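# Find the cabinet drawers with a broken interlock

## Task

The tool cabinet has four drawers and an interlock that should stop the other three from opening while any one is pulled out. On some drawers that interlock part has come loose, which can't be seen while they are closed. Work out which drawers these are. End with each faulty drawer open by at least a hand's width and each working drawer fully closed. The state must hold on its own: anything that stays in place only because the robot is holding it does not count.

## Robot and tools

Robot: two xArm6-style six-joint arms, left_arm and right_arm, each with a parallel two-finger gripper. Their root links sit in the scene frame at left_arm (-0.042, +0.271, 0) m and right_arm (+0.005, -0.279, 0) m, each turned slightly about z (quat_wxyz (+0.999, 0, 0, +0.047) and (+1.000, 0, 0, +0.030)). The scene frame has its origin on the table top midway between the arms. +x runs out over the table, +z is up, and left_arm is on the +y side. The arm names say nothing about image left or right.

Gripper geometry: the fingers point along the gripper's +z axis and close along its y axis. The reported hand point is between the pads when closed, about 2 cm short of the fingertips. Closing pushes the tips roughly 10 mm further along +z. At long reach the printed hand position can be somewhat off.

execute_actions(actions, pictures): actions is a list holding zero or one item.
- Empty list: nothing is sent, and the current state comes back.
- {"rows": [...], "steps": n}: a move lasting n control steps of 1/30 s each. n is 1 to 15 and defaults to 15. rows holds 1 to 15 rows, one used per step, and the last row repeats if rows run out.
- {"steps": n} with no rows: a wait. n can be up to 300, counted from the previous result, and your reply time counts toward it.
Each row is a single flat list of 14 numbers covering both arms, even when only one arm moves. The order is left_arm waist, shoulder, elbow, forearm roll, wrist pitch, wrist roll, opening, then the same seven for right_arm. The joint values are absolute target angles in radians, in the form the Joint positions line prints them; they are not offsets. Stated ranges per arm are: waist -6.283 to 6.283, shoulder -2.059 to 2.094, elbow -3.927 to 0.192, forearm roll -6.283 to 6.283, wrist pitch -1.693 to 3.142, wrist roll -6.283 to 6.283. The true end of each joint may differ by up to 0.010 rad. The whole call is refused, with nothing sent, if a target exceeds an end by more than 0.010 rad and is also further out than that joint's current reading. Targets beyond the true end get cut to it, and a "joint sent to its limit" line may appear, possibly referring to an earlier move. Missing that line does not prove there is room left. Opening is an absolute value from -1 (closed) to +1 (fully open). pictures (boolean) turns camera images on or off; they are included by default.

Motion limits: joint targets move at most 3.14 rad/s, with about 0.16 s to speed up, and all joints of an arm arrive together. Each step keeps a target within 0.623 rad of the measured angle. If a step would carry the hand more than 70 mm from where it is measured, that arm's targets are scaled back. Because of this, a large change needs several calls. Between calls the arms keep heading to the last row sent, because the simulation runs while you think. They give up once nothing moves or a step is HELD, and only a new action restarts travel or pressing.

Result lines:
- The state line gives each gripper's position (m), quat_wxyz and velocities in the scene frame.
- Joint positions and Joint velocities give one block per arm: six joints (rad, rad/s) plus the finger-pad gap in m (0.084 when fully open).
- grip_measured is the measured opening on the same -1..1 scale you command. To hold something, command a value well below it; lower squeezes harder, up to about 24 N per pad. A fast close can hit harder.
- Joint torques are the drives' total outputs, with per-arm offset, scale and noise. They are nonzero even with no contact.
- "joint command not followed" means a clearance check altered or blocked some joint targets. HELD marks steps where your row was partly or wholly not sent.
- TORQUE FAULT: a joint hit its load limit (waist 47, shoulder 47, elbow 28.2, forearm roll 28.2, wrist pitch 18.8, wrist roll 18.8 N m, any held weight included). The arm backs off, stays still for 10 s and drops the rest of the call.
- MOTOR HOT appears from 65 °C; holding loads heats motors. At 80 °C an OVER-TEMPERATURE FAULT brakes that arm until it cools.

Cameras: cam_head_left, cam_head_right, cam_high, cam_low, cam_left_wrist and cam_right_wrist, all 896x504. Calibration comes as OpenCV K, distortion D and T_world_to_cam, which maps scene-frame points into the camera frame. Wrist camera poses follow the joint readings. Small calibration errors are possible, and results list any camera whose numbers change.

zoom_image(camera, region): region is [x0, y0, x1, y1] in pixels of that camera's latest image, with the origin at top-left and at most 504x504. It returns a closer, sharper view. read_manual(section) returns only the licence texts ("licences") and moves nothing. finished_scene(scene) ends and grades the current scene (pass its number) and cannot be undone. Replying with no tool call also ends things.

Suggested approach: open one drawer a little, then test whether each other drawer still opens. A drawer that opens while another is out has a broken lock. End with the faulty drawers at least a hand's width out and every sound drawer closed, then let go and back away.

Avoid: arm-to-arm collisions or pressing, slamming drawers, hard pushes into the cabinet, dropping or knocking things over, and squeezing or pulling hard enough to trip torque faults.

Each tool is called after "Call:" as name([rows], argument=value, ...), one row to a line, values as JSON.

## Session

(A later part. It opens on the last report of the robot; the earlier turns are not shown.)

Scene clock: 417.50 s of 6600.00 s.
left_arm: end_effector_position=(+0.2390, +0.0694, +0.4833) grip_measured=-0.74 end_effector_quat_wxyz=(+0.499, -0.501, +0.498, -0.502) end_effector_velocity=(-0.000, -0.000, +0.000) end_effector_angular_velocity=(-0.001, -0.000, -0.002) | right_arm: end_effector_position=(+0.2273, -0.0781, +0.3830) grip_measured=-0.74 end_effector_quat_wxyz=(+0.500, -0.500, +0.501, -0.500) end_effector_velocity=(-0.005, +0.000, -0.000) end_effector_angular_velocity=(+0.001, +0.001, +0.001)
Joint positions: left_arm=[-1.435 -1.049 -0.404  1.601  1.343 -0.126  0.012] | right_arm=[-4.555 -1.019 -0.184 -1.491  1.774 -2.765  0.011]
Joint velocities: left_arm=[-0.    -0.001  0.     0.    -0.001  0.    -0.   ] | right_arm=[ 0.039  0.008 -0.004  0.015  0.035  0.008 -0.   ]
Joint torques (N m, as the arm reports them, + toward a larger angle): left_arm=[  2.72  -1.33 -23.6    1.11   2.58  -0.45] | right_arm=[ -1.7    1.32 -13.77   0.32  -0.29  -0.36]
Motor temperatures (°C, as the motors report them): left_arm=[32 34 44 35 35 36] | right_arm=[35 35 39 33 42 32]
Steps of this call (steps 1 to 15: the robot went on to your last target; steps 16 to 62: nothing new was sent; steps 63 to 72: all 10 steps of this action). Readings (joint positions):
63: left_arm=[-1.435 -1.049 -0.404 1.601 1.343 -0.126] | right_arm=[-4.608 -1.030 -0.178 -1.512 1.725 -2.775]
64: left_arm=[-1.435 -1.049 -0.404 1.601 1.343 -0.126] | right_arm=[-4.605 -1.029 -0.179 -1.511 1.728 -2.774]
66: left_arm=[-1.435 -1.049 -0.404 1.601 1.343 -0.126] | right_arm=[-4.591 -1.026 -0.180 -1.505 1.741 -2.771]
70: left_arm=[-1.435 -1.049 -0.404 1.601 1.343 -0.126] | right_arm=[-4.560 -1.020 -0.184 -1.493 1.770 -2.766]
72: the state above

Call:
execute_actions([
  {"rows": [[-1.4345,-1.0492,-0.4039,1.6006,1.3426,-0.1258,-1,-4.5242,-1.0125,-0.1883,-1.4788,1.8018,-2.7593,-1],[-1.4345,-1.0492,-0.4039,1.6006,1.3426,-0.1258,-1,-4.4964,-1.0065,-0.1921,-1.4678,1.8275,-2.7542,-1],[-1.4345,-1.0492,-0.4039,1.6006,1.3426,-0.1258,-1,-4.4685,-1.0004,-0.1958,-1.4567,1.8533,-2.7491,-1],[-1.4345,-1.0492,-0.4039,1.6006,1.3426,-0.1258,-1,-4.4433,-0.9920,-0.2007,-1.4447,1.8758,-2.7419,-1],[-1.4345,-1.0492,-0.4039,1.6006,1.3426,-0.1258,-1,-4.4181,-0.9837,-0.2056,-1.4327,1.8984,-2.7348,-1],[-1.4345,-1.0492,-0.4039,1.6006,1.3426,-0.1258,-1,-4.3929,-0.9753,-0.2105,-1.4208,1.9209,-2.7276,-1],[-1.4345,-1.0492,-0.4039,1.6006,1.3426,-0.1258,-1,-4.3677,-0.9670,-0.2154,-1.4088,1.9435,-2.7205,-1],[-1.4345,-1.0492,-0.4039,1.6006,1.3426,-0.1258,-1,-4.3425,-0.9586,-0.2203,-1.3968,1.9660,-2.7133,-1],[-1.4345,-1.0492,-0.4039,1.6006,1.3426,-0.1258,-1,-4.3199,-0.9474,-0.2270,-1.3837,1.9853,-2.7037,-1],[-1.4345,-1.0492,-0.4039,1.6006,1.3426,-0.1258,-1,-4.2973,-0.9362,-0.2338,-1.3705,2.0047,-2.6941,-1],[-1.4345,-1.0492,-0.4039,1.6006,1.3426,-0.1258,-1,-4.2748,-0.9251,-0.2405,-1.3574,2.0240,-2.6845,-1],[-1.4345,-1.0492,-0.4039,1.6006,1.3426,-0.1258,-1,-4.2522,-0.9139,-0.2473,-1.3442,2.0434,-2.6749,-1],[-1.4345,-1.0492,-0.4039,1.6006,1.3426,-0.1258,-1,-4.2296,-0.9027,-0.2540,-1.3311,2.0627,-2.6653,-1],[-1.4345,-1.0492,-0.4039,1.6006,1.3426,-0.1258,-1,-4.2099,-0.8899,-0.2621,-1.3175,2.0788,-2.6545,-1],[-1.4345,-1.0492,-0.4039,1.6006,1.3426,-0.1258,-1,-4.1902,-0.8770,-0.2702,-1.3039,2.0948,-2.6436,-1]], "steps": 15},
], pictures=false)

Call:
execute_actions([
  {"rows": [[-1.4345,-1.0492,-0.4039,1.6006,1.3426,-0.1258,-1,-4.1704,-0.8642,-0.2782,-1.2904,2.1109,-2.6328,-1],[-1.4345,-1.0492,-0.4039,1.6006,1.3426,-0.1258,-1,-4.1507,-0.8513,-0.2863,-1.2768,2.1269,-2.6219,-1],[-1.4345,-1.0492,-0.4039,1.6006,1.3426,-0.1258,-1,-4.1310,-0.8385,-0.2944,-1.2632,2.1430,-2.6111,-1]], "steps": 12},
], pictures=false)

Scene clock: 427.30 s of 6600.00 s.
left_arm: end_effector_position=(+0.2390, +0.0694, +0.4833) grip_measured=-0.74 end_effector_quat_wxyz=(+0.499, -0.501, +0.498, -0.502) end_effector_velocity=(+0.000, -0.000, -0.001) end_effector_angular_velocity=(+0.002, +0.001, -0.000) | right_arm: end_effector_position=(+0.1829, -0.0782, +0.3830) grip_measured=-0.74 end_effector_quat_wxyz=(+0.500, -0.500, +0.501, -0.499) end_effector_velocity=(-0.120, -0.001, -0.000) end_effector_angular_velocity=(-0.001, +0.003, +0.004)
Joint positions: left_arm=[-1.435 -1.049 -0.404  1.601  1.343 -0.126  0.012] | right_arm=[-4.268 -0.92  -0.243 -1.353  2.029 -2.681  0.011]
Joint velocities: left_arm=[ 0.     0.002  0.001 -0.    -0.    -0.    -0.   ] | right_arm=[ 0.669  0.343 -0.21   0.396  0.567  0.292 -0.   ]
Joint torques (N m, as the arm reports them, + toward a larger angle): left_arm=[  2.92  -1.51 -23.57   1.16   2.51  -0.43] | right_arm=[ -1.29   0.92 -13.65   0.24  -1.41  -0.27]
Motor temperatures (°C, as the motors report them): left_arm=[32 34 44 35 35 36] | right_arm=[35 35 39 33 42 32]
Steps of this call (steps 1 to 15: the robot went on to your last target; steps 16 to 90: nothing new was sent; then 6.30 s passed at rest; steps 91 to 105: all 15 steps of this action). Readings (joint positions):
91: left_arm=[-1.435 -1.049 -0.404 1.601 1.343 -0.126] | right_arm=[-4.552 -1.018 -0.185 -1.490 1.777 -2.764]
92: left_arm=[-1.435 -1.049 -0.404 1.601 1.343 -0.126] | right_arm=[-4.547 -1.017 -0.185 -1.488 1.781 -2.763]
94: left_arm=[-1.435 -1.049 -0.404 1.601 1.343 -0.126] | right_arm=[-4.521 -1.012 -0.189 -1.477 1.806 -2.758]
98: left_arm=[-1.435 -1.049 -0.404 1.601 1.343 -0.126] | right_arm=[-4.434 -0.988 -0.203 -1.439 1.884 -2.738]
105: the state above

Scene clock: 427.70 s of 6600.00 s.
left_arm: end_effector_position=(+0.2390, +0.0694, +0.4833) grip_measured=-0.74 end_effector_quat_wxyz=(+0.499, -0.501, +0.498, -0.502) end_effector_velocity=(-0.000, -0.001, -0.001) end_effector_angular_velocity=(+0.002, +0.001, -0.001) | right_arm: end_effector_position=(+0.1561, -0.0786, +0.3831) grip_measured=-0.74 end_effector_quat_wxyz=(+0.500, -0.501, +0.500, -0.499) end_effector_velocity=(-0.003, -0.000, +0.001) end_effector_angular_velocity=(+0.003, +0.002, +0.000)
Joint positions: left_arm=[-1.435 -1.049 -0.404  1.601  1.343 -0.126  0.012] | right_arm=[-4.132 -0.839 -0.294 -1.264  2.14  -2.612  0.011]
Joint velocities: left_arm=[-0.     0.001  0.002  0.    -0.001 -0.001 -0.   ] | right_arm=[ 0.014  0.008 -0.008  0.01   0.011  0.009  0.   ]
Joint torques (N m, as the arm reports them, + toward a larger angle): left_arm=[  2.93  -1.35 -23.59   1.35   2.53  -0.4 ] | right_arm=[ -2.08  -0.94 -13.71   0.28   0.56  -0.25]
Motor temperatures (°C, as the motors report them): left_arm=[32 34 44 35 35 36] | right_arm=[35 35 39 33 42 32]
Steps of this call (steps 1 to 12: all 12 steps of this action). Readings (joint positions):
1: left_arm=[-1.435 -1.049 -0.404 1.601 1.343 -0.126] | right_arm=[-4.246 -0.909 -0.250 -1.340 2.048 -2.671]
2: left_arm=[-1.435 -1.049 -0.404 1.601 1.343 -0.126] | right_arm=[-4.225 -0.897 -0.258 -1.326 2.066 -2.660]
4: left_arm=[-1.435 -1.049 -0.404 1.601 1.343 -0.126] | right_arm=[-4.184 -0.872 -0.273 -1.299 2.099 -2.639]
8: left_arm=[-1.435 -1.049 -0.404 1.601 1.343 -0.126] | right_arm=[-4.138 -0.843 -0.291 -1.269 2.135 -2.616]
12: the state above

Call:
execute_actions([
  {"rows": [[-1.4419,-1.0500,-0.4035,1.5996,1.3499,-0.1253,-1,-4.1310,-0.8385,-0.2944,-1.2632,2.1430,-2.6111,-1],[-1.4493,-1.0509,-0.4030,1.5986,1.3572,-0.1248,-1,-4.1310,-0.8385,-0.2944,-1.2632,2.1430,-2.6111,-1],[-1.4568,-1.0517,-0.4026,1.5977,1.3646,-0.1243,-1,-4.1310,-0.8385,-0.2944,-1.2632,2.1430,-2.6111,-1],[-1.4642,-1.0525,-0.4021,1.5967,1.3719,-0.1237,-1,-4.1310,-0.8385,-0.2944,-1.2632,2.1430,-2.6111,-1],[-1.4716,-1.0534,-0.4017,1.5957,1.3792,-0.1232,-1,-4.1310,-0.8385,-0.2944,-1.2632,2.1430,-2.6111,-1],[-1.4790,-1.0542,-0.4012,1.5947,1.3865,-0.1227,-1,-4.1310,-0.8385,-0.2944,-1.2632,2.1430,-2.6111,-1]], "steps": 12},
], pictures=false)

Scene clock: 429.90 s of 6600.00 s.
left_arm: end_effector_position=(+0.2335, +0.0694, +0.4832) grip_measured=-0.74 end_effector_quat_wxyz=(+0.500, -0.501, +0.498, -0.502) end_effector_velocity=(-0.002, +0.000, -0.000) end_effector_angular_velocity=(+0.003, -0.001, +0.003) | right_arm: end_effector_position=(+0.1559, -0.0790, +0.3833) grip_measured=-0.74 end_effector_quat_wxyz=(+0.500, -0.500, +0.501, -0.499) end_effector_velocity=(-0.000, +0.000, -0.000) end_effector_angular_velocity=(+0.000, +0.001, +0.001)
Joint positions: left_arm=[-1.477 -1.054 -0.401  1.595  1.385 -0.123  0.011] | right_arm=[-4.131 -0.838 -0.294 -1.263  2.143 -2.611  0.011]
Joint velocities: left_arm=[-0.019  0.001  0.001 -0.001  0.022  0.001 -0.   ] | right_arm=[ 0.    -0.     0.    -0.    -0.001  0.001  0.   ]
Joint torques (N m, as the arm reports them, + toward a larger angle): left_arm=[ -0.4   -2.71 -23.49   1.08   2.19  -0.37] | right_arm=[ -4.49  -2.53 -14.18  -0.01   4.2   -0.02]
Motor temperatures (°C, as the motors report them): left_arm=[32 34 44 35 35 36] | right_arm=[35 35 39 33 42 32]
Steps of this call (steps 1 to 15: the robot went on to your last target; steps 16 to 54: nothing new was sent; steps 55 to 66: all 12 steps of this action). Readings (joint positions):
55: left_arm=[-1.435 -1.049 -0.404 1.601 1.343 -0.126] | right_arm=[-4.131 -0.838 -0.294 -1.263 2.143 -2.611]
56: left_arm=[-1.436 -1.049 -0.404 1.600 1.345 -0.126] | right_arm=[-4.131 -0.838 -0.294 -1.263 2.143 -2.611]
58: left_arm=[-1.443 -1.050 -0.403 1.600 1.352 -0.125] | right_arm=[-4.131 -0.838 -0.294 -1.263 2.143 -2.611]
62: left_arm=[-1.468 -1.053 -0.402 1.596 1.376 -0.123] | right_arm=[-4.131 -0.838 -0.294 -1.263 2.143 -2.611]
66: the state above

Call:
execute_actions([
  {"rows": [[-1.4864,-1.0549,-0.4009,1.5938,1.3938,-0.1224,-1,-4.1310,-0.8385,-0.2944,-1.2632,2.1430,-2.6111,-1],[-1.4938,-1.0556,-0.4005,1.5928,1.4012,-0.1221,-1,-4.1310,-0.8385,-0.2944,-1.2632,2.1430,-2.6111,-1],[-1.5013,-1.0563,-0.4002,1.5919,1.4085,-0.1217,-1,-4.1310,-0.8385,-0.2944,-1.2632,2.1430,-2.6111,-1],[-1.5087,-1.0569,-0.3999,1.5910,1.4158,-0.1214,-1,-4.1310,-0.8385,-0.2944,-1.2632,2.1430,-2.6111,-1],[-1.5161,-1.0576,-0.3995,1.5900,1.4232,-0.1211,-1,-4.1310,-0.8385,-0.2944,-1.2632,2.1430,-2.6111,-1],[-1.5235,-1.0583,-0.3992,1.5891,1.4305,-0.1208,-1,-4.1310,-0.8385,-0.2944,-1.2632,2.1430,-2.6111,-1]], "steps": 12},
], pictures=false)

Scene clock: 432.47 s of 6600.00 s.
left_arm: end_effector_position=(+0.2279, +0.0697, +0.4832) grip_measured=-0.74 end_effector_quat_wxyz=(+0.500, -0.502, +0.497, -0.502) end_effector_velocity=(-0.003, -0.000, +0.001) end_effector_angular_velocity=(-0.002, -0.000, -0.001) | right_arm: end_effector_position=(+0.1559, -0.0791, +0.3833) grip_measured=-0.74 end_effector_quat_wxyz=(+0.500, -0.500, +0.501, -0.500) end_effector_velocity=(-0.000, -0.000, +0.000) end_effector_angular_velocity=(+0.001, +0.001, -0.001)
Joint positions: left_arm=[-1.521 -1.059 -0.399  1.589  1.43  -0.121  0.011] | right_arm=[-4.131 -0.839 -0.294 -1.263  2.143 -2.611  0.011]
Joint velocities: left_arm=[-0.023 -0.002 -0.    -0.003  0.022  0.001 -0.   ] | right_arm=[-0.    -0.    -0.002  0.001  0.    -0.    -0.   ]
Joint torques (N m, as the arm reports them, + toward a larger angle): left_arm=[ -8.96  -2.46 -23.81   1.49  -1.32  -0.54] | right_arm=[ -4.34  -2.37 -14.56  -0.01   4.55   0.01]
Motor temperatures (°C, as the motors report them): left_arm=[32 34 44 35 35 36] | right_arm=[35 35 39 33 42 32]
Steps of this call (steps 1 to 15: the robot went on to your last target; steps 16 to 65: nothing new was sent; steps 66 to 77: all 12 steps of this action). Readings (joint positions):
66: left_arm=[-1.479 -1.054 -0.401 1.595 1.387 -0.123] | right_arm=[-4.131 -0.838 -0.294 -1.263 2.143 -2.611]
67: left_arm=[-1.481 -1.054 -0.401 1.595 1.388 -0.123] | right_arm=[-4.131 -0.838 -0.294 -1.263 2.143 -2.611]
69: left_arm=[-1.488 -1.055 -0.401 1.594 1.397 -0.122] | right_arm=[-4.131 -0.838 -0.294 -1.263 2.143 -2.611]
73: left_arm=[-1.512 -1.057 -0.400 1.590 1.421 -0.121] | right_arm=[-4.131 -0.839 -0.294 -1.263 2.143 -2.611]
77: the state above

Call:
execute_actions([
  {"rows": [[-1.5087,-1.0569,-0.3999,1.5910,1.4158,-0.1214,-1,-4.1310,-0.8385,-0.2944,-1.2632,2.1430,-2.6111,-1],[-1.5013,-1.0563,-0.4002,1.5919,1.4085,-0.1217,-1,-4.1310,-0.8385,-0.2944,-1.2632,2.1430,-2.6111,-1]], "steps": 10},
], pictures=false)

Scene clock: 434.10 s of 6600.00 s.
left_arm: end_effector_position=(+0.2299, +0.0689, +0.4833) grip_measured=-0.74 end_effector_quat_wxyz=(+0.499, -0.501, +0.498, -0.502) end_effector_velocity=(+0.002, +0.001, +0.000) end_effector_angular_velocity=(+0.003, -0.002, +0.005) | right_arm: end_effector_position=(+0.1559, -0.0791, +0.3833) grip_measured=-0.74 end_effector_quat_wxyz=(+0.500, -0.500, +0.501, -0.500) end_effector_velocity=(-0.000, -0.000, -0.000) end_effector_angular_velocity=(-0.001, +0.000, +0.000)
Joint positions: left_arm=[-1.503 -1.057 -0.4    1.592  1.409 -0.122  0.011] | right_arm=[-4.131 -0.838 -0.294 -1.263  2.143 -2.611  0.011]
Joint velocities: left_arm=[ 0.012  0.005 -0.002  0.003 -0.007 -0.    -0.   ] | right_arm=[-0.     0.     0.     0.001 -0.    -0.    -0.   ]
Joint torques (N m, as the arm reports them, + toward a larger angle): left_arm=[ -8.23   3.69 -25.17   2.76  -4.37  -0.53] | right_arm=[ -4.88  -2.5  -14.78  -0.09   4.57  -0.15]
Motor temperatures (°C, as the motors report them): left_arm=[32 34 44 35 35 36] | right_arm=[35 35 39 33 42 32]
Steps of this call (steps 1 to 15: the robot went on to your last target; steps 16 to 39: nothing new was sent; steps 40 to 49: all 10 steps of this action). Readings (joint positions):
40: left_arm=[-1.523 -1.059 -0.399 1.589 1.430 -0.121] | right_arm=[-4.131 -0.839 -0.294 -1.263 2.143 -2.611]
41: left_arm=[-1.521 -1.058 -0.399 1.589 1.427 -0.121] | right_arm=[-4.131 -0.839 -0.294 -1.263 2.143 -2.611]
43: left_arm=[-1.513 -1.058 -0.400 1.590 1.418 -0.121] | right_arm=[-4.131 -0.838 -0.294 -1.263 2.143 -2.611]
47: left_arm=[-1.504 -1.058 -0.400 1.591 1.410 -0.122] | right_arm=[-4.131 -0.838 -0.294 -1.263 2.143 -2.611]
49: the state above

Call:
execute_actions([
  {"rows": [[-1.4938,-1.0556,-0.4005,1.5928,1.4012,-0.1221,-1,-4.1507,-0.8513,-0.2863,-1.2768,2.1269,-2.6219,-1],[-1.4864,-1.0549,-0.4009,1.5938,1.3938,-0.1224,-1,-4.1704,-0.8642,-0.2782,-1.2904,2.1109,-2.6328,-1],[-1.4790,-1.0542,-0.4012,1.5947,1.3865,-0.1227,-1,-4.1902,-0.8770,-0.2702,-1.3039,2.0948,-2.6436,-1],[-1.4790,-1.0542,-0.4012,1.5947,1.3865,-0.1227,-1,-4.2099,-0.8899,-0.2621,-1.3175,2.0788,-2.6545,-1],[-1.4790,-1.0542,-0.4012,1.5947,1.3865,-0.1227,-1,-4.2296,-0.9027,-0.2540,-1.3311,2.0627,-2.6653,-1],[-1.4790,-1.0542,-0.4012,1.5947,1.3865,-0.1227,-1,-4.2522,-0.9139,-0.2473,-1.3442,2.0434,-2.6749,-1],[-1.4790,-1.0542,-0.4012,1.5947,1.3865,-0.1227,-1,-4.2748,-0.9251,-0.2405,-1.3574,2.0240,-2.6845,-1],[-1.4790,-1.0542,-0.4012,1.5947,1.3865,-0.1227,-1,-4.2973,-0.9362,-0.2338,-1.3705,2.0047,-2.6941,-1],[-1.4790,-1.0542,-0.4012,1.5947,1.3865,-0.1227,-1,-4.3199,-0.9474,-0.2270,-1.3837,1.9853,-2.7037,-1],[-1.4790,-1.0542,-0.4012,1.5947,1.3865,-0.1227,-1,-4.3425,-0.9586,-0.2203,-1.3968,1.9660,-2.7133,-1],[-1.4790,-1.0542,-0.4012,1.5947,1.3865,-0.1227,-1,-4.3677,-0.9670,-0.2154,-1.4088,1.9435,-2.7205,-1],[-1.4790,-1.0542,-0.4012,1.5947,1.3865,-0.1227,-1,-4.3929,-0.9753,-0.2105,-1.4208,1.9209,-2.7276,-1],[-1.4790,-1.0542,-0.4012,1.5947,1.3865,-0.1227,-1,-4.4181,-0.9837,-0.2056,-1.4327,1.8984,-2.7348,-1],[-1.4790,-1.0542,-0.4012,1.5947,1.3865,-0.1227,-1,-4.4433,-0.9920,-0.2007,-1.4447,1.8758,-2.7419,-1],[-1.4790,-1.0542,-0.4012,1.5947,1.3865,-0.1227,-1,-4.4685,-1.0004,-0.1958,-1.4567,1.8533,-2.7491,-1]], "steps": 15},
], pictures=false)

Call:
execute_actions([
  {"rows": [[-1.4790,-1.0542,-0.4012,1.5947,1.3865,-0.1227,-1,-4.4964,-1.0065,-0.1921,-1.4678,1.8275,-2.7542,-1],[-1.4790,-1.0542,-0.4012,1.5947,1.3865,-0.1227,-1,-4.5242,-1.0125,-0.1888,-1.4788,1.8018,-2.7593,-1],[-1.4790,-1.0542,-0.4012,1.5947,1.3865,-0.1227,-1,-4.5521,-1.0186,-0.1856,-1.4899,1.776,-2.7644,-1],[-1.4790,-1.0542,-0.4012,1.5947,1.3865,-0.1227,-1,-4.5661,-1.0215,-0.184,-1.4954,1.7631,-2.767,-1],[-1.4790,-1.0542,-0.4012,1.5947,1.3865,-0.1227,-1,-4.58,-1.0244,-0.1823,-1.5009,1.7503,-2.7695,-1],[-1.4790,-1.0542,-0.4012,1.5947,1.3865,-0.1227,-1,-4.594,-1.0273,-0.1807,-1.5065,1.7374,-2.7721,-1],[-1.4790,-1.0542,-0.4012,1.5947,1.3865,-0.1227,-1,-4.601,-1.0287,-0.1799,-1.5093,1.731,-2.7734,-1],[-1.4790,-1.0542,-0.4012,1.5947,1.3865,-0.1227,-1,-4.6079,-1.0301,-0.1791,-1.5120,1.7245,-2.7746,-1]], "steps": 15},
])

Scene clock: 443.20 s of 6600.00 s.
left_arm: end_effector_position=(+0.2331, +0.0691, +0.4833) grip_measured=-0.74 end_effector_quat_wxyz=(+0.499, -0.501, +0.498, -0.502) end_effector_velocity=(+0.000, +0.000, -0.000) end_effector_angular_velocity=(-0.000, +0.000, +0.000) | right_arm: end_effector_position=(+0.2013, -0.0785, +0.3833) grip_measured=-0.74 end_effector_quat_wxyz=(+0.500, -0.499, +0.502, -0.499) end_effector_velocity=(+0.115, +0.000, +0.001) end_effector_angular_velocity=(+0.001, -0.007, -0.007)
Joint positions: left_arm=[-1.479 -1.054 -0.401  1.595  1.386 -0.123  0.011] | right_arm=[-4.377 -0.969 -0.215 -1.411  1.937 -2.721  0.011]
Joint velocities: left_arm=[ 0.002 -0.001  0.    -0.    -0.001  0.    -0.   ] | right_arm=[-0.727 -0.265  0.158 -0.36  -0.638 -0.228 -0.   ]
Joint torques (N m, as the arm reports them, + toward a larger angle): left_arm=[ -6.62   3.26 -24.31   2.38  -3.4   -0.5 ] | right_arm=[ -4.3   -0.41 -15.35  -0.62   1.8   -0.18]
Motor temperatures (°C, as the motors report them): left_arm=[32 34 44 35 36 36] | right_arm=[35 35 39 32 43 32]
Steps of this call (steps 1 to 15: the robot went on to your last target; steps 16 to 90: nothing new was sent; then 5.60 s passed at rest; steps 91 to 105: all 15 steps of this action). Readings (joint positions):
91: left_arm=[-1.501 -1.056 -0.400 1.592 1.408 -0.122] | right_arm=[-4.131 -0.839 -0.294 -1.264 2.143 -2.611]
92: left_arm=[-1.500 -1.056 -0.400 1.592 1.407 -0.122] | right_arm=[-4.135 -0.841 -0.293 -1.266 2.140 -2.614]
94: left_arm=[-1.492 -1.055 -0.401 1.593 1.399 -0.122] | right_arm=[-4.154 -0.854 -0.285 -1.279 2.125 -2.624]
98: left_arm=[-1.481 -1.054 -0.401 1.595 1.388 -0.123] | right_arm=[-4.222 -0.896 -0.259 -1.324 2.070 -2.659]
105: the state above

Scene clock: 443.70 s of 6600.00 s.
left_arm: end_effector_position=(+0.2331, +0.0691, +0.4832) grip_measured=-0.74 end_effector_quat_wxyz=(+0.499, -0.501, +0.498, -0.502) end_effector_velocity=(+0.000, -0.000, -0.001) end_effector_angular_velocity=(+0.002, +0.000, -0.001) | right_arm: end_effector_position=(+0.2343, -0.0782, +0.3833) grip_measured=-0.74 end_effector_quat_wxyz=(+0.500, -0.500, +0.500, -0.500) end_effector_velocity=(+0.002, +0.000, -0.000) end_effector_angular_velocity=(-0.002, -0.000, +0.003)
Joint positions: left_arm=[-1.479 -1.054 -0.401  1.595  1.386 -0.123  0.011] | right_arm=[-4.606 -1.03  -0.179 -1.511  1.727 -2.774  0.011]
Joint velocities: left_arm=[ 0.001  0.001  0.001  0.    -0.001  0.    -0.   ] | right_arm=[-0.02  -0.005  0.004 -0.009 -0.021 -0.005 -0.   ]
Joint torques (N m, as the arm reports them, + toward a larger angle): left_arm=[ -6.7    3.13 -24.24   2.22  -3.19  -0.39] | right_arm=[ -2.87   0.13 -15.87  -0.65   0.96  -0.18]
Motor temperatures (°C, as the motors report them): left_arm=[32 34 44 35 36 36] | right_arm=[35 35 39 32 43 32]
Steps of this call (steps 1 to 15: all 15 steps of this action). Readings (joint positions):
1: left_arm=[-1.479 -1.054 -0.401 1.595 1.386 -0.123] | right_arm=[-4.401 -0.977 -0.210 -1.423 1.915 -2.729]
2: left_arm=[-1.479 -1.054 -0.401 1.595 1.386 -0.123] | right_arm=[-4.426 -0.985 -0.205 -1.435 1.893 -2.736]
4: left_arm=[-1.479 -1.054 -0.401 1.595 1.386 -0.123] | right_arm=[-4.478 -1.000 -0.196 -1.458 1.846 -2.748]
8: left_arm=[-1.479 -1.054 -0.401 1.595 1.386 -0.123] | right_arm=[-4.565 -1.021 -0.184 -1.494 1.766 -2.766]
15: the state above
camera_calibration (this result's frames):
cam_left_wrist: T_world_to_cam=[[0.00784205, -0.00499892, -0.999957, 0.512869], [-0.0124952, 0.999909, -0.00509667, -0.00186231], [0.999891, 0.0125346, 0.00777888, -0.105862], [0, 0, 0, 1]] pos_world=[0.101806, 0.00575288, 0.513661]
cam_right_wrist: T_world_to_cam=[[-0.0130308, -0.00809585, -0.999882, 0.417389], [0.00493063, 0.999955, -0.00816069, 0.145914], [0.999903, -0.00503639, -0.0129903, -0.0969413], [0, 0, 0, 1]] pos_world=[0.101651, -0.143016, 0.417272]

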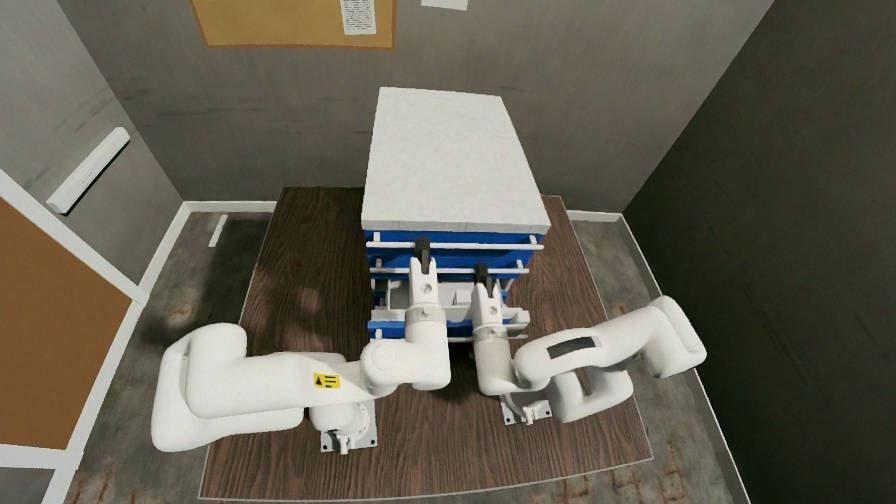

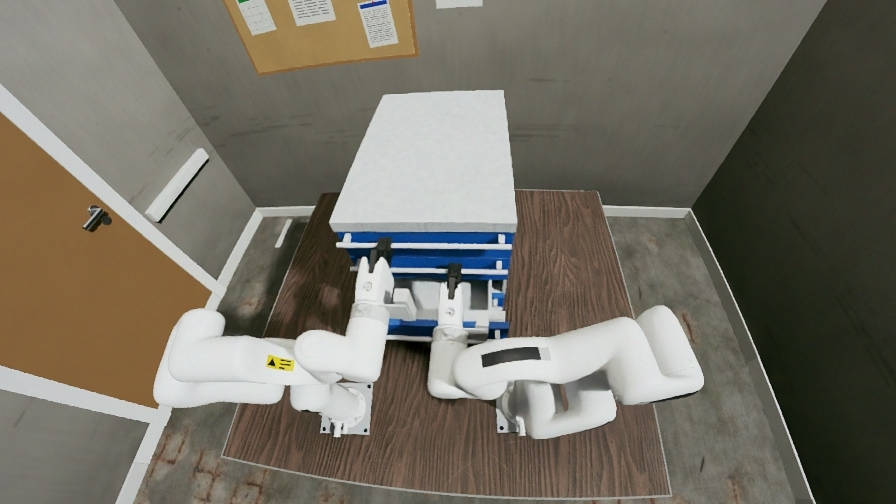

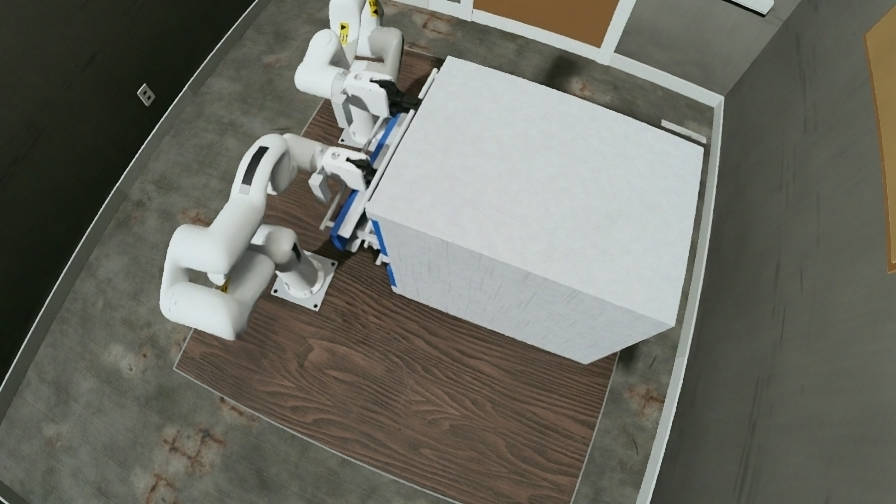

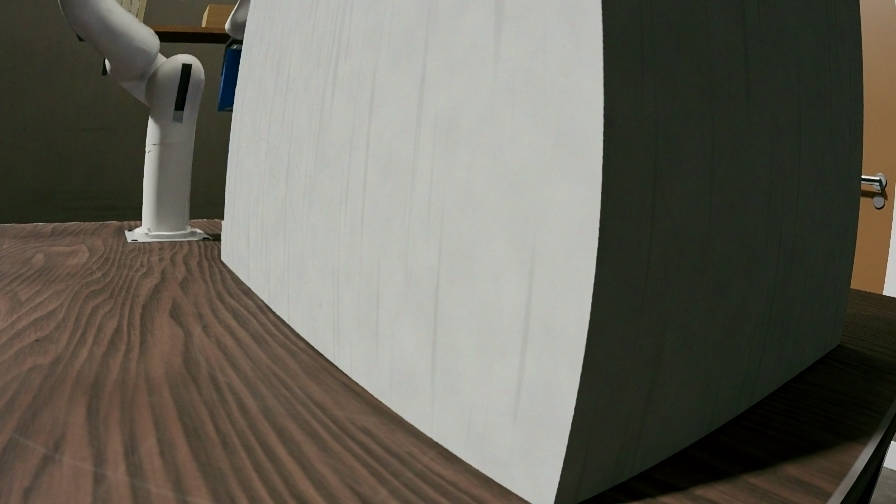

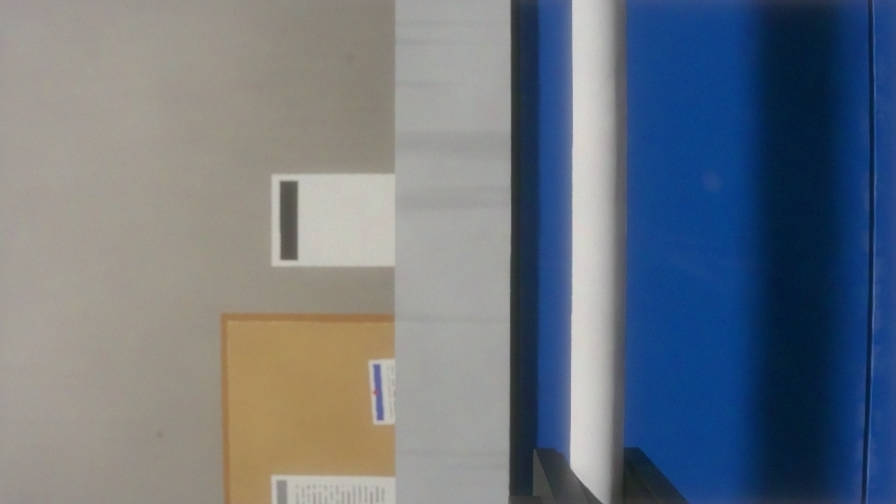

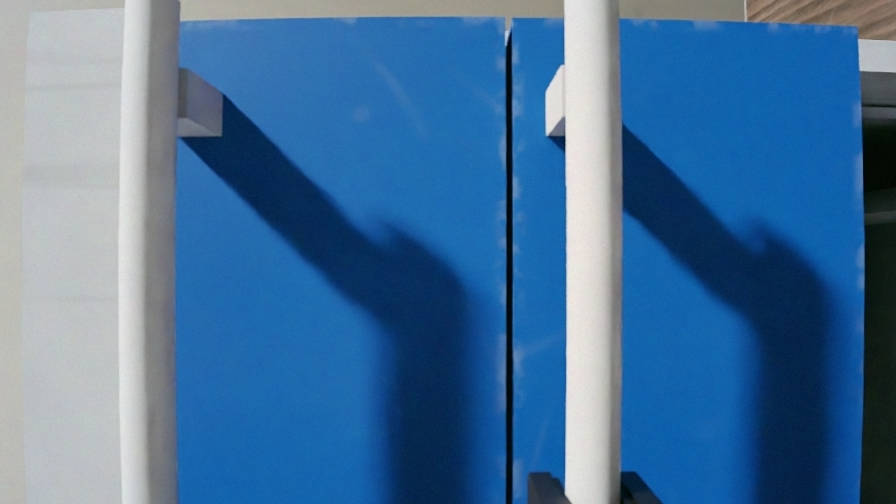

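Call:
execute_actions([
  {"rows": [[-1.4790,-1.0542,-0.4012,1.5947,1.3865,-0.1227,-0.3,-4.615,-1.0315,-0.1783,-1.5148,1.718,-2.7759,-1],[-1.4790,-1.0542,-0.4012,1.5947,1.3865,-0.1227,-0.3,-4.615,-1.0315,-0.1783,-1.5148,1.718,-2.7759,-1],[-1.4790,-1.0542,-0.4012,1.5947,1.3865,-0.1227,-0.3,-4.615,-1.0315,-0.1783,-1.5148,1.718,-2.7759,-1],[-1.4679,-1.053,-0.4019,1.5962,1.3755,-0.1235,-0.3,-4.615,-1.0315,-0.1783,-1.5148,1.718,-2.7759,-1],[-1.4568,-1.0517,-0.4026,1.5977,1.3646,-0.1243,-0.3,-4.615,-1.0315,-0.1783,-1.5148,1.718,-2.7759,-1],[-1.4568,-1.0517,-0.4026,1.5977,1.3646,-0.1243,-0.3,-4.615,-1.0315,-0.1783,-1.5148,1.718,-2.7759,-1],[-1.4568,-1.0517,-0.4026,1.5977,1.3646,-0.1243,-0.3,-4.6079,-1.0301,-0.1791,-1.5120,1.7245,-2.7746,0.6],[-1.4568,-1.0517,-0.4026,1.5977,1.3646,-0.1243,-0.3,-4.6079,-1.0301,-0.1791,-1.5120,1.7245,-2.7746,0.6],[-1.4568,-1.0517,-0.4026,1.5977,1.3646,-0.1243,-0.3,-4.6079,-1.0301,-0.1791,-1.5120,1.7245,-2.7746,0.6],[-1.4568,-1.0517,-0.4026,1.5977,1.3646,-0.1243,-0.3,-4.6079,-1.0301,-0.1791,-1.5120,1.7245,-2.7746,0.6],[-1.4568,-1.0517,-0.4026,1.5977,1.3646,-0.1243,-0.5,-4.6079,-1.0301,-0.1791,-1.5120,1.7245,-2.7746,0.6],[-1.4568,-1.0517,-0.4026,1.5977,1.3646,-0.1243,-0.65,-4.6079,-1.0301,-0.1791,-1.5120,1.7245,-2.7746,0.6],[-1.4568,-1.0517,-0.4026,1.5977,1.3646,-0.1243,-0.75,-4.6079,-1.0301,-0.1791,-1.5120,1.7245,-2.7746,0.6],[-1.4568,-1.0517,-0.4026,1.5977,1.3646,-0.1243,-0.87,-4.6079,-1.0301,-0.1791,-1.5120,1.7245,-2.7746,0.6],[-1.4568,-1.0517,-0.4026,1.5977,1.3646,-0.1243,-1,-4.6079,-1.0301,-0.1791,-1.5120,1.7245,-2.7746,0.6]], "steps": 15},
], pictures=false)

Call:
execute_actions([
  {"rows": [[-1.4568,-1.0517,-0.4026,1.5977,1.3646,-0.1243,-1,-4.5382,-1.0153,-0.1875,-1.4844,1.7889,-2.7619,0.6],[-1.4568,-1.0517,-0.4026,1.5977,1.3646,-0.1243,-1,-4.4685,-1.0004,-0.1958,-1.4567,1.8533,-2.7491,0.6],[-1.4568,-1.0517,-0.4026,1.5977,1.3646,-0.1243,-1,-4.4055,-0.9795,-0.208,-1.4268,1.9097,-2.7312,0.6],[-1.4568,-1.0517,-0.4026,1.5977,1.3646,-0.1243,-1,-4.3425,-0.9586,-0.2203,-1.3968,1.9660,-2.7133,0.6],[-1.4568,-1.0517,-0.4026,1.5977,1.3646,-0.1243,-1,-4.286,-0.9307,-0.2372,-1.364,2.0144,-2.6893,0.6],[-1.4568,-1.0517,-0.4026,1.5977,1.3646,-0.1243,-1,-4.2296,-0.9027,-0.2540,-1.3311,2.0627,-2.6653,0.6],[-1.4568,-1.0517,-0.4026,1.5977,1.3646,-0.1243,-1,-4.1803,-0.8706,-0.2742,-1.2972,2.1029,-2.6382,0.6],[-1.4568,-1.0517,-0.4026,1.5977,1.3646,-0.1243,-1,-4.1310,-0.8385,-0.2944,-1.2632,2.1430,-2.6111,0.6],[-1.4568,-1.0517,-0.4026,1.5977,1.3646,-0.1243,-1,-4.0895,-0.8052,-0.3158,-1.23,2.1747,-2.5839,0.6],[-1.4568,-1.0517,-0.4026,1.5977,1.3646,-0.1243,-1,-4.0480,-0.7720,-0.3373,-1.1968,2.2064,-2.5567,0.6],[-1.4568,-1.0517,-0.4026,1.5977,1.3646,-0.1243,-1,-4.0141,-0.7366,-0.362,-1.1638,2.2297,-2.5285,0.6],[-1.4568,-1.0517,-0.4026,1.5977,1.3646,-0.1243,-1,-3.9802,-0.7012,-0.3867,-1.1307,2.2530,-2.5002,0.6],[-1.4568,-1.0517,-0.4026,1.5977,1.3646,-0.1243,-1,-3.9458,-0.6359,-0.435,-1.076,2.2674,-2.45,0.6],[-1.4568,-1.0517,-0.4026,1.5977,1.3646,-0.1243,-1,-3.9114,-0.5707,-0.4834,-1.0213,2.2819,-2.3997,0.6],[-1.4568,-1.0517,-0.4026,1.5977,1.3646,-0.1243,-1,-3.877,-0.5054,-0.5317,-0.9666,2.2963,-2.3494,0.6]], "steps": 15},
], pictures=false)

Scene clock: 459.30 s of 6600.00 s.
left_arm: end_effector_position=(+0.2359, +0.0690, +0.4832) grip_measured=-0.74 end_effector_quat_wxyz=(+0.499, -0.500, +0.499, -0.502) end_effector_velocity=(+0.001, +0.000, -0.003) end_effector_angular_velocity=(+0.011, -0.000, +0.002) | right_arm: end_effector_position=(+0.2346, -0.0782, +0.3833) grip_measured=+0.57 end_effector_quat_wxyz=(+0.500, -0.500, +0.500, -0.500) end_effector_velocity=(-0.001, +0.000, +0.000) end_effector_angular_velocity=(-0.000, +0.000, +0.001)
Joint positions: left_arm=[-1.457 -1.052 -0.403  1.598  1.364 -0.124  0.011] | right_arm=[-4.609 -1.03  -0.179 -1.512  1.724 -2.775  0.068]
Joint velocities: left_arm=[ 0.002  0.001  0.007  0.002  0.     0.004 -0.001] | right_arm=[ 0.006 -0.    -0.001  0.002  0.005 -0.001  0.029]
Joint torques (N m, as the arm reports them, + toward a larger angle): left_arm=[ -0.8   -0.8  -23.75   1.53   0.77  -0.48] | right_arm=[ -1.66   0.19 -16.76  -1.21   0.56  -0.32]
Motor temperatures (°C, as the motors report them): left_arm=[32 34 44 35 36 36] | right_arm=[35 35 40 33 42 32]
Steps of this call (steps 1 to 15: the robot went on to your last target; steps 16 to 90: nothing new was sent; then 12.10 s passed at rest; steps 91 to 105: all 15 steps of this action). Readings (joint positions):
91: left_arm=[-1.479 -1.054 -0.401 1.595 1.386 -0.123] | right_arm=[-4.608 -1.030 -0.179 -1.512 1.724 -2.775]
92: left_arm=[-1.479 -1.054 -0.401 1.595 1.384 -0.123] | right_arm=[-4.609 -1.030 -0.179 -1.513 1.723 -2.775]
94: left_arm=[-1.481 -1.053 -0.402 1.596 1.381 -0.123] | right_arm=[-4.612 -1.031 -0.179 -1.514 1.721 -2.775]
98: left_arm=[-1.465 -1.051 -0.402 1.597 1.368 -0.124] | right_arm=[-4.613 -1.031 -0.179 -1.514 1.720 -2.775]
105: the state above

Scene clock: 459.80 s of 6600.00 s.
left_arm: end_effector_position=(+0.2360, +0.0691, +0.4832) grip_measured=-0.74 end_effector_quat_wxyz=(+0.499, -0.500, +0.498, -0.502) end_effector_velocity=(-0.000, -0.000, +0.000) end_effector_angular_velocity=(-0.002, +0.000, -0.002) | right_arm: end_effector_position=(+0.1262, -0.0765, +0.3813) grip_measured=+0.59 end_effector_quat_wxyz=(+0.498, -0.502, +0.504, -0.496) end_effector_velocity=(-0.357, +0.020, -0.025) end_effector_angular_velocity=(+0.027, +0.113, -0.036)
Joint positions: left_arm=[-1.457 -1.052 -0.403  1.598  1.364 -0.124  0.011] | right_arm=[-4.027 -0.729 -0.37  -1.161  2.212 -2.523  0.069]
Joint velocities: left_arm=[ 0.    -0.001 -0.001 -0.    -0.002 -0.    -0.   ] | right_arm=[ 1.099  1.318 -0.934  1.195  0.709  1.038  0.   ]
Joint torques (N m, as the arm reports them, + toward a larger angle): left_arm=[  0.31  -0.89 -23.52   1.38   1.42  -0.42] | right_arm=[ -4.06   1.36 -15.65  -0.57   0.59  -0.13]
Motor temperatures (°C, as the motors report them): left_arm=[32 34 44 35 36 36] | right_arm=[35 35 40 33 42 32]
Steps of this call (steps 1 to 15: all 15 steps of this action). Readings (joint positions):
1: left_arm=[-1.457 -1.052 -0.403 1.598 1.364 -0.124] | right_arm=[-4.608 -1.030 -0.179 -1.512 1.725 -2.774]
2: left_arm=[-1.457 -1.052 -0.403 1.598 1.364 -0.124] | right_arm=[-4.600 -1.028 -0.180 -1.508 1.734 -2.773]
4: left_arm=[-1.457 -1.052 -0.403 1.598 1.364 -0.124] | right_arm=[-4.546 -1.016 -0.187 -1.486 1.785 -2.762]
8: left_arm=[-1.457 -1.052 -0.403 1.598 1.364 -0.124] | right_arm=[-4.357 -0.954 -0.224 -1.397 1.950 -2.709]
15: the state above

Call:
execute_actions([
  {"rows": [[-1.4852,-1.0545,-0.4012,1.5940,1.3927,-0.1229,-1,-3.85,-0.5054,-0.5317,-0.9666,2.2963,-2.3494,0.6],[-1.5136,-1.0572,-0.3999,1.5904,1.4207,-0.1214,-1,-3.82,-0.5054,-0.5317,-0.9666,2.2963,-2.3494,0.6],[-1.542,-1.060,-0.3985,1.5867,1.4488,-0.120,-1,-3.79,-0.5054,-0.5317,-0.9666,2.2963,-2.3494,0.6],[-1.5728,-1.0616,-0.3979,1.5828,1.4794,-0.1188,-1,-3.76,-0.5054,-0.5317,-0.9666,2.2963,-2.3494,0.6],[-1.6035,-1.0633,-0.3973,1.5789,1.5099,-0.1175,-1,-3.73,-0.5054,-0.5317,-0.9666,2.2963,-2.3494,0.6],[-1.6343,-1.0649,-0.3966,1.5749,1.5405,-0.1163,-1,-3.70,-0.5054,-0.5317,-0.9666,2.2963,-2.3494,0.6],[-1.665,-1.0665,-0.396,1.571,1.571,-0.115,-1,-3.67,-0.5054,-0.5317,-0.9666,2.2963,-2.3494,0.6],[-1.6955,-1.0653,-0.3965,1.5675,1.6012,-0.1155,-1,-3.64,-0.5054,-0.5317,-0.9666,2.2963,-2.3494,0.6],[-1.7260,-1.0641,-0.3971,1.5639,1.6315,-0.1161,-1,-3.61,-0.5054,-0.5317,-0.9666,2.2963,-2.3494,0.6],[-1.7564,-1.0629,-0.3976,1.5604,1.6617,-0.1166,-1,-3.60,-0.5054,-0.5317,-0.9666,2.2963,-2.3494,0.6],[-1.7869,-1.0617,-0.3981,1.5568,1.6919,-0.1171,-1,-3.60,-0.5054,-0.5317,-0.9666,2.2963,-2.3494,0.6],[-1.8159,-1.0583,-0.3998,1.5526,1.7207,-0.1193,-1,-3.60,-0.5054,-0.5317,-0.9666,2.2963,-2.3494,0.6],[-1.8450,-1.0549,-0.4016,1.5484,1.7495,-0.1216,-1,-3.60,-0.5054,-0.5317,-0.9666,2.2963,-2.3494,0.6],[-1.8740,-1.0514,-0.4033,1.5442,1.7782,-0.1238,-1,-3.60,-0.5054,-0.5317,-0.9666,2.2963,-2.3494,0.6],[-1.903,-1.048,-0.405,1.540,1.807,-0.126,-1,-3.60,-0.5054,-0.5317,-0.9666,2.2963,-2.3494,0.6]], "steps": 15},
], pictures=false)

Call:
execute_actions([
  {"rows": [[-1.9312,-1.0419,-0.4083,1.5348,1.8348,-0.1303,-1,-3.60,-0.5054,-0.5317,-0.9666,2.2963,-2.3494,0.6],[-1.9594,-1.0358,-0.4116,1.5296,1.8626,-0.1346,-1,-3.60,-0.5054,-0.5317,-0.9666,2.2963,-2.3494,0.6],[-1.9875,-1.0296,-0.4148,1.5244,1.8903,-0.1390,-1,-3.60,-0.5054,-0.5317,-0.9666,2.2963,-2.3494,0.6],[-2.0157,-1.0235,-0.4181,1.5192,1.9181,-0.1433,-1,-3.60,-0.5054,-0.5317,-0.9666,2.2963,-2.3494,0.6],[-2.0439,-1.0174,-0.4214,1.5140,1.9459,-0.1476,-1,-3.60,-0.5054,-0.5317,-0.9666,2.2963,-2.3494,0.6],[-2.0693,-1.0090,-0.4261,1.5077,1.9707,-0.1537,-1,-3.60,-0.5054,-0.5317,-0.9666,2.2963,-2.3494,0.6],[-2.0947,-1.0006,-0.4308,1.5014,1.9955,-0.1598,-1,-3.60,-0.5054,-0.5317,-0.9666,2.2963,-2.3494,0.6],[-2.1202,-0.9923,-0.4356,1.4951,2.0204,-0.1658,-1,-3.60,-0.5054,-0.5317,-0.9666,2.2963,-2.3494,0.6],[-2.1456,-0.9839,-0.4403,1.4888,2.0452,-0.1719,-1,-3.60,-0.5054,-0.5317,-0.9666,2.2963,-2.3494,0.6],[-2.171,-0.9755,-0.445,1.4825,2.070,-0.178,-1,-3.60,-0.5054,-0.5317,-0.9666,2.2963,-2.3494,0.6],[-2.1984,-0.9625,-0.4528,1.4728,2.0963,-0.1876,-1,-3.60,-0.5054,-0.5317,-0.9666,2.2963,-2.3494,0.6],[-2.2258,-0.9495,-0.4607,1.4631,2.1226,-0.1972,-1,-3.60,-0.5054,-0.5317,-0.9666,2.2963,-2.3494,0.6],[-2.2533,-0.9366,-0.4685,1.4534,2.1488,-0.2069,-1,-3.60,-0.5054,-0.5317,-0.9666,2.2963,-2.3494,0.6],[-2.2807,-0.9236,-0.4764,1.4437,2.1751,-0.2165,-1,-3.60,-0.5054,-0.5317,-0.9666,2.2963,-2.3494,0.6],[-2.3081,-0.9106,-0.4842,1.4340,2.2014,-0.2261,-1,-3.60,-0.5054,-0.5317,-0.9666,2.2963,-2.3494,0.6]], "steps": 15},
], pictures=false)

Call:
execute_actions([
  {"rows": [[-2.3274,-0.8984,-0.4919,1.4246,2.2194,-0.2353,-1,-3.60,-0.5054,-0.5317,-0.9666,2.2963,-2.3494,0.6],[-2.3468,-0.8861,-0.4997,1.4152,2.2374,-0.2444,-1,-3.60,-0.5054,-0.5317,-0.9666,2.2963,-2.3494,0.6],[-2.3661,-0.8739,-0.5074,1.4058,2.2554,-0.2536,-1,-3.60,-0.5054,-0.5317,-0.9666,2.2963,-2.3494,0.6],[-2.3661,-0.8739,-0.5074,1.4058,2.2554,-0.2536,-1,-3.60,-0.5054,-0.5317,-0.9666,2.2963,-2.3494,0.6],[-2.3661,-0.8739,-0.5074,1.4058,2.2554,-0.2536,-1,-3.60,-0.5054,-0.5317,-0.9666,2.2963,-2.3494,0.6],[-2.3661,-0.8739,-0.5074,1.4058,2.2554,-0.2536,-1,-3.60,-0.5054,-0.5317,-0.9666,2.2963,-2.3494,0.6],[-2.3661,-0.8739,-0.5074,1.4058,2.2554,-0.2536,-1,-3.60,-0.5054,-0.5317,-0.9666,2.2963,-2.3494,0.6],[-2.3661,-0.8739,-0.5074,1.4058,2.2554,-0.2536,-1,-3.60,-0.5054,-0.5317,-0.9666,2.2963,-2.3494,0.6],[-2.3661,-0.8739,-0.5074,1.4058,2.2554,-0.2536,-1,-3.60,-0.5054,-0.5317,-0.9666,2.2963,-2.3494,0.6],[-2.3661,-0.8739,-0.5074,1.4058,2.2554,-0.2536,-1,-3.60,-0.5054,-0.5317,-0.9666,2.2963,-2.3494,0.6],[-2.3661,-0.8739,-0.5074,1.4058,2.2554,-0.2536,0.6,-3.60,-0.5054,-0.5317,-0.9666,2.2963,-2.3494,0.6]], "steps": 15},
], pictures=false)

Scene clock: 487.03 s of 6600.00 s.
left_arm: end_effector_position=(+0.1935, +0.0691, +0.4830) grip_measured=-0.74 end_effector_quat_wxyz=(+0.498, -0.502, +0.499, -0.501) end_effector_velocity=(-0.114, -0.001, -0.001) end_effector_angular_velocity=(-0.001, +0.012, -0.004) | right_arm: end_effector_position=(+0.0089, -0.0668, +0.3736) grip_measured=+0.59 end_effector_quat_wxyz=(+0.554, -0.566, +0.441, -0.423) end_effector_velocity=(-0.026, -0.000, +0.000) end_effector_angular_velocity=(+0.000, -0.003, +0.123)
Joint positions: left_arm=[-1.791 -1.059 -0.4    1.556  1.696 -0.119  0.011] | right_arm=[-3.608 -0.505 -0.532 -0.967  2.296 -2.349  0.069]
Joint velocities: left_arm=[-0.885  0.071 -0.042 -0.115  0.873 -0.046 -0.   ] | right_arm=[ 0.126 -0.     0.002 -0.     0.003  0.    -0.   ]
Joint torques (N m, as the arm reports them, + toward a larger angle): left_arm=[ -0.67  -0.02 -22.56   1.65   1.28  -0.57] | right_arm=[ -4.2   -5.89 -14.1   -0.82   1.3   -0.33]
Motor temperatures (°C, as the motors report them): left_arm=[32 34 44 35 36 36] | right_arm=[35 35 40 33 42 32]
Steps of this call (steps 1 to 30: the robot went on to your last target; steps 31 to 90: nothing new was sent; then 23.73 s passed at rest; steps 91 to 105: all 15 steps of this action). Readings (joint positions):
91: left_arm=[-1.457 -1.052 -0.403 1.598 1.365 -0.124] | right_arm=[-3.877 -0.505 -0.532 -0.967 2.296 -2.349]
92: left_arm=[-1.462 -1.052 -0.402 1.597 1.371 -0.124] | right_arm=[-3.872 -0.505 -0.532 -0.967 2.296 -2.349]
94: left_arm=[-1.488 -1.054 -0.401 1.594 1.397 -0.123] | right_arm=[-3.845 -0.505 -0.532 -0.967 2.296 -2.349]
98: left_arm=[-1.584 -1.062 -0.398 1.581 1.492 -0.118] | right_arm=[-3.749 -0.505 -0.532 -0.967 2.296 -2.349]
105: the state above

Scene clock: 487.53 s of 6600.00 s.
left_arm: end_effector_position=(+0.1331, +0.0689, +0.4825) grip_measured=-0.74 end_effector_quat_wxyz=(+0.497, -0.504, +0.500, -0.500) end_effector_velocity=(-0.142, -0.001, -0.001) end_effector_angular_velocity=(+0.003, +0.007, -0.000) | right_arm: end_effector_position=(+0.0073, -0.0668, +0.3736) grip_measured=+0.59 end_effector_quat_wxyz=(+0.556, -0.568, +0.438, -0.421) end_effector_velocity=(-0.000, +0.000, -0.000) end_effector_angular_velocity=(-0.001, +0.000, +0.001)
Joint positions: left_arm=[-2.205 -0.958 -0.458  1.471  2.104 -0.192  0.011] | right_arm=[-3.6   -0.505 -0.532 -0.967  2.296 -2.349  0.069]
Joint velocities: left_arm=[-0.804  0.353 -0.209 -0.264  0.774 -0.26  -0.   ] | right_arm=[ 0.001  0.     0.     0.    -0.001 -0.001 -0.   ]
Joint torques (N m, as the arm reports them, + toward a larger angle): left_arm=[ -2.4    1.75 -15.78  -1.29   0.19  -0.69] | right_arm=[ -2.15  -5.59 -14.02  -1.07   1.14  -0.21]
Motor temperatures (°C, as the motors report them): left_arm=[32 34 44 35 36 36] | right_arm=[35 35 40 33 42 32]
Steps of this call (steps 1 to 15: all 15 steps of this action). Readings (joint positions):
1: left_arm=[-1.820 -1.057 -0.401 1.552 1.725 -0.121] | right_arm=[-3.605 -0.505 -0.532 -0.967 2.296 -2.349]
2: left_arm=[-1.849 -1.053 -0.403 1.548 1.754 -0.123] | right_arm=[-3.603 -0.505 -0.532 -0.967 2.296 -2.349]
4: left_arm=[-1.907 -1.045 -0.408 1.539 1.811 -0.129] | right_arm=[-3.602 -0.505 -0.532 -0.967 2.296 -2.349]
8: left_arm=[-2.020 -1.021 -0.421 1.519 1.923 -0.145] | right_arm=[-3.601 -0.505 -0.532 -0.967 2.296 -2.349]
15: the state above

Scene clock: 488.03 s of 6600.00 s.
left_arm: end_effector_position=(+0.1015, +0.0692, +0.4798) grip_measured=-0.01 end_effector_quat_wxyz=(+0.499, -0.501, +0.502, -0.498) end_effector_velocity=(-0.000, +0.001, +0.008) end_effector_angular_velocity=(-0.025, +0.003, +0.002) | right_arm: end_effector_position=(+0.0073, -0.0668, +0.3736) grip_measured=+0.59 end_effector_quat_wxyz=(+0.556, -0.568, +0.438, -0.421) end_effector_velocity=(+0.000, +0.000, -0.000) end_effector_angular_velocity=(+0.000, -0.000, +0.000)
Joint positions: left_arm=[-2.365 -0.874 -0.503  1.402  2.254 -0.254  0.044] | right_arm=[-3.6   -0.505 -0.532 -0.967  2.296 -2.349  0.069]
Joint velocities: left_arm=[-0.006 -0.001 -0.02   0.011  0.01  -0.001  0.213] | right_arm=[-0.     0.     0.001 -0.001 -0.001  0.     0.   ]
Joint torques (N m, as the arm reports them, + toward a larger angle): left_arm=[ -1.23  -1.62 -21.08   2.15   0.92  -0.34] | right_arm=[ -2.16  -5.78 -14.33  -0.88   1.36  -0.32]
Motor temperatures (°C, as the motors report them): left_arm=[32 34 44 35 36 36] | right_arm=[35 35 40 33 42 32]
Steps of this call (steps 1 to 15: all 15 steps of this action). Readings (joint positions):
1: left_arm=[-2.232 -0.946 -0.465 1.462 2.130 -0.201] | right_arm=[-3.600 -0.505 -0.532 -0.967 2.296 -2.349]
2: left_arm=[-2.258 -0.933 -0.473 1.452 2.155 -0.210] | right_arm=[-3.600 -0.505 -0.532 -0.967 2.296 -2.349]
4: left_arm=[-2.307 -0.908 -0.488 1.433 2.201 -0.229] | right_arm=[-3.600 -0.505 -0.532 -0.967 2.296 -2.349]
8: left_arm=[-2.358 -0.878 -0.505 1.411 2.248 -0.250] | right_arm=[-3.600 -0.505 -0.532 -0.967 2.296 -2.349]
15: the state above

Now back the left gripper off the bar a few cm and check.

Call:
execute_actions([
  {"rows": [[-2.3916,-0.8542,-0.5202,1.3904,2.2785,-0.2683,0.6,-3.60,-0.5054,-0.5317,-0.9666,2.2963,-2.3494,0.6],[-2.417,-0.8345,-0.533,1.375,2.3015,-0.283,0.6,-3.60,-0.5054,-0.5317,-0.9666,2.2963,-2.3494,0.6],[-2.46,-0.793,-0.561,1.342,2.338,-0.314,0.6,-3.60,-0.5054,-0.5317,-0.9666,2.2963,-2.3494,0.6],[-2.50,-0.75,-0.59,1.308,2.37,-0.346,0.6,-3.60,-0.5054,-0.5317,-0.9666,2.2963,-2.3494,0.6]], "steps": 15},
])

Scene clock: 489.93 s of 6600.00 s.
left_arm: end_effector_position=(+0.0636, +0.0667, +0.4798) grip_measured=+0.59 end_effector_quat_wxyz=(+0.497, -0.502, +0.504, -0.497) end_effector_velocity=(-0.002, +0.001, +0.001) end_effector_angular_velocity=(-0.003, +0.002, +0.006) | right_arm: end_effector_position=(+0.0073, -0.0668, +0.3736) grip_measured=+0.59 end_effector_quat_wxyz=(+0.556, -0.568, +0.438, -0.421) end_effector_velocity=(-0.000, +0.000, +0.000) end_effector_angular_velocity=(+0.001, +0.001, +0.000)
Joint positions: left_arm=[-2.499 -0.751 -0.589  1.309  2.369 -0.345  0.069] | right_arm=[-3.6   -0.505 -0.532 -0.967  2.296 -2.349  0.069]
Joint velocities: left_arm=[-0.005  0.007 -0.008 -0.008  0.01  -0.008 -0.   ] | right_arm=[ 0.    -0.    -0.001 -0.     0.    -0.    -0.   ]
Joint torques (N m, as the arm reports them, + toward a larger angle): left_arm=[ -0.98  -3.45 -20.22   2.11   1.25  -0.42] | right_arm=[ -2.2   -5.67 -14.1   -0.93   1.39  -0.22]
Motor temperatures (°C, as the motors report them): left_arm=[32 34 44 35 36 36] | right_arm=[35 35 40 33 42 32]
Steps of this call (steps 1 to 15: the robot went on to your last target; steps 16 to 42: nothing new was sent; steps 43 to 57: all 15 steps of this action). Readings (joint positions):
43: left_arm=[-2.367 -0.874 -0.508 1.405 2.256 -0.254] | right_arm=[-3.600 -0.505 -0.532 -0.967 2.296 -2.349]
44: left_arm=[-2.371 -0.870 -0.510 1.402 2.261 -0.257] | right_arm=[-3.600 -0.505 -0.532 -0.967 2.296 -2.349]
46: left_arm=[-2.397 -0.849 -0.525 1.385 2.285 -0.273] | right_arm=[-3.600 -0.505 -0.532 -0.967 2.296 -2.349]
50: left_arm=[-2.480 -0.770 -0.576 1.325 2.350 -0.329] | right_arm=[-3.600 -0.505 -0.532 -0.967 2.296 -2.349]
57: the state above
camera_calibration (this result's frames):
cam_left_wrist: T_world_to_cam=[[-0.00685055, 0.00149889, -0.999975, 0.511211], [-0.00978908, 0.999951, 0.00156591, -0.00495401], [0.999929, 0.00979957, -0.00683554, 0.0708554], [0, 0, 0, 1]] pos_world=[-0.0673968, 0.00349317, 0.51169]
cam_right_wrist: T_world_to_cam=[[-0.0397412, -0.0105975, -0.999154, 0.404543], [-0.257789, 0.966201, 0.0000055337, 0.13211], [0.965384, 0.257571, -0.0411299, 0.158286], [0, 0, 0, 1]] pos_world=[-0.102674, -0.164128, 0.410711]

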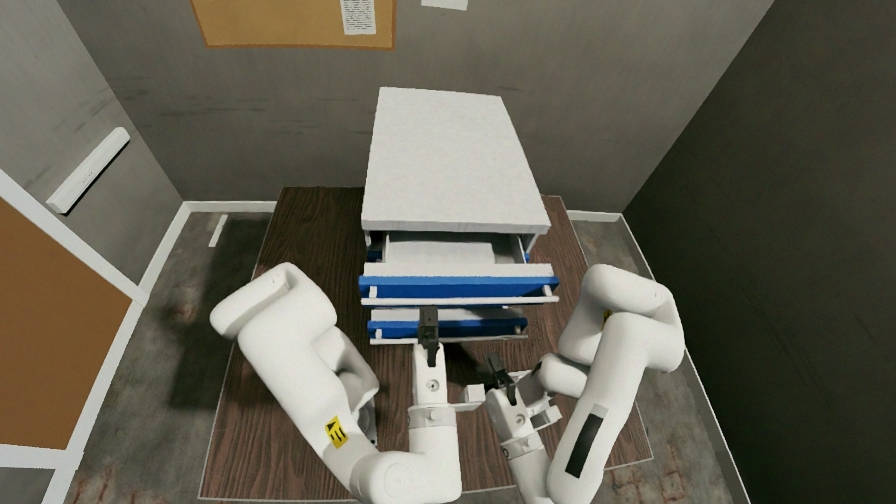

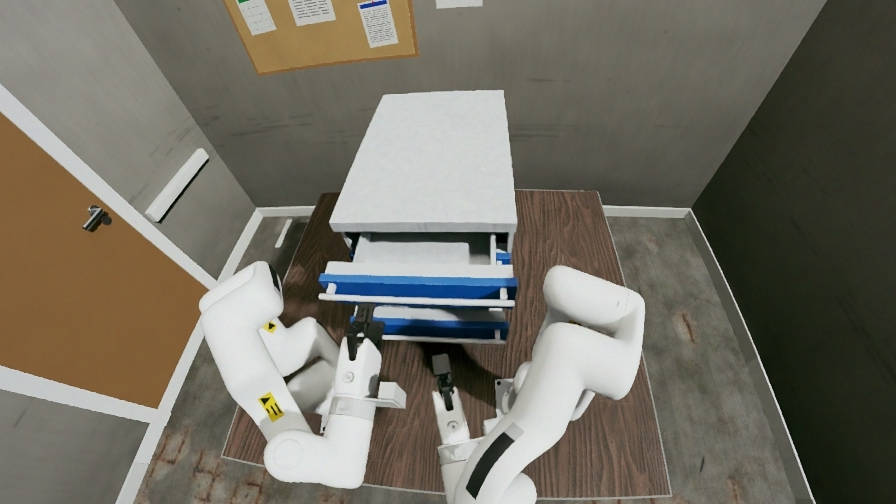

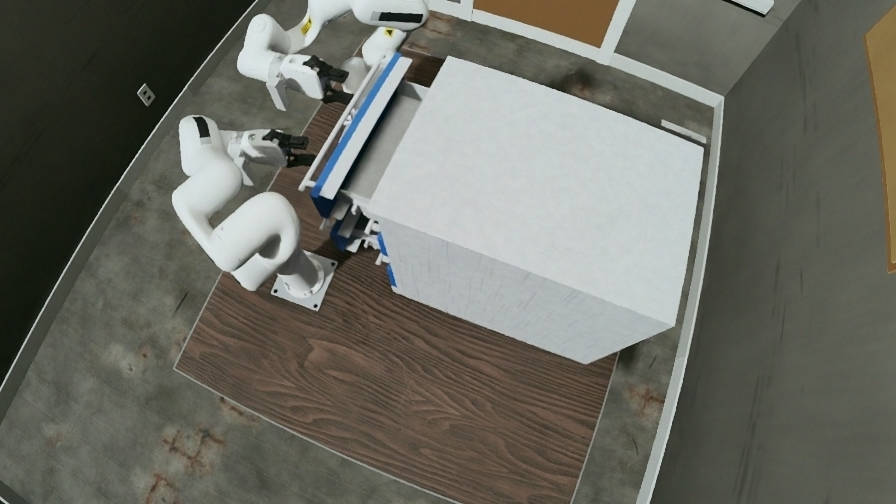

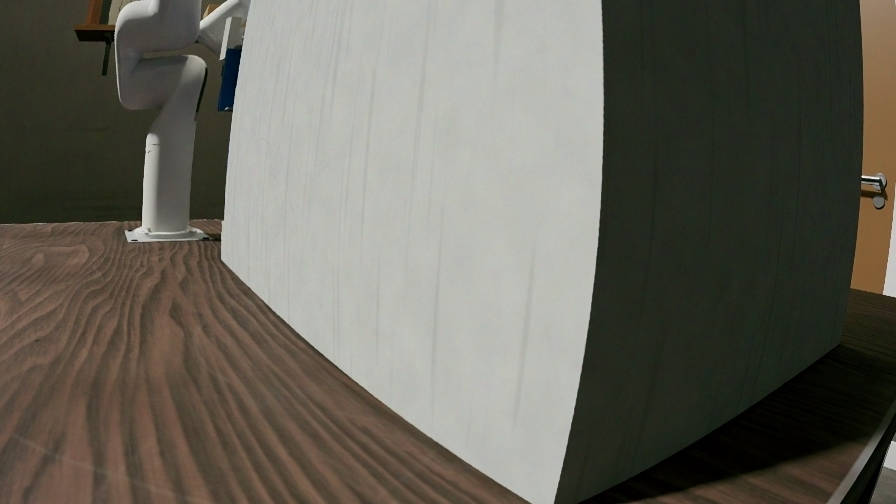

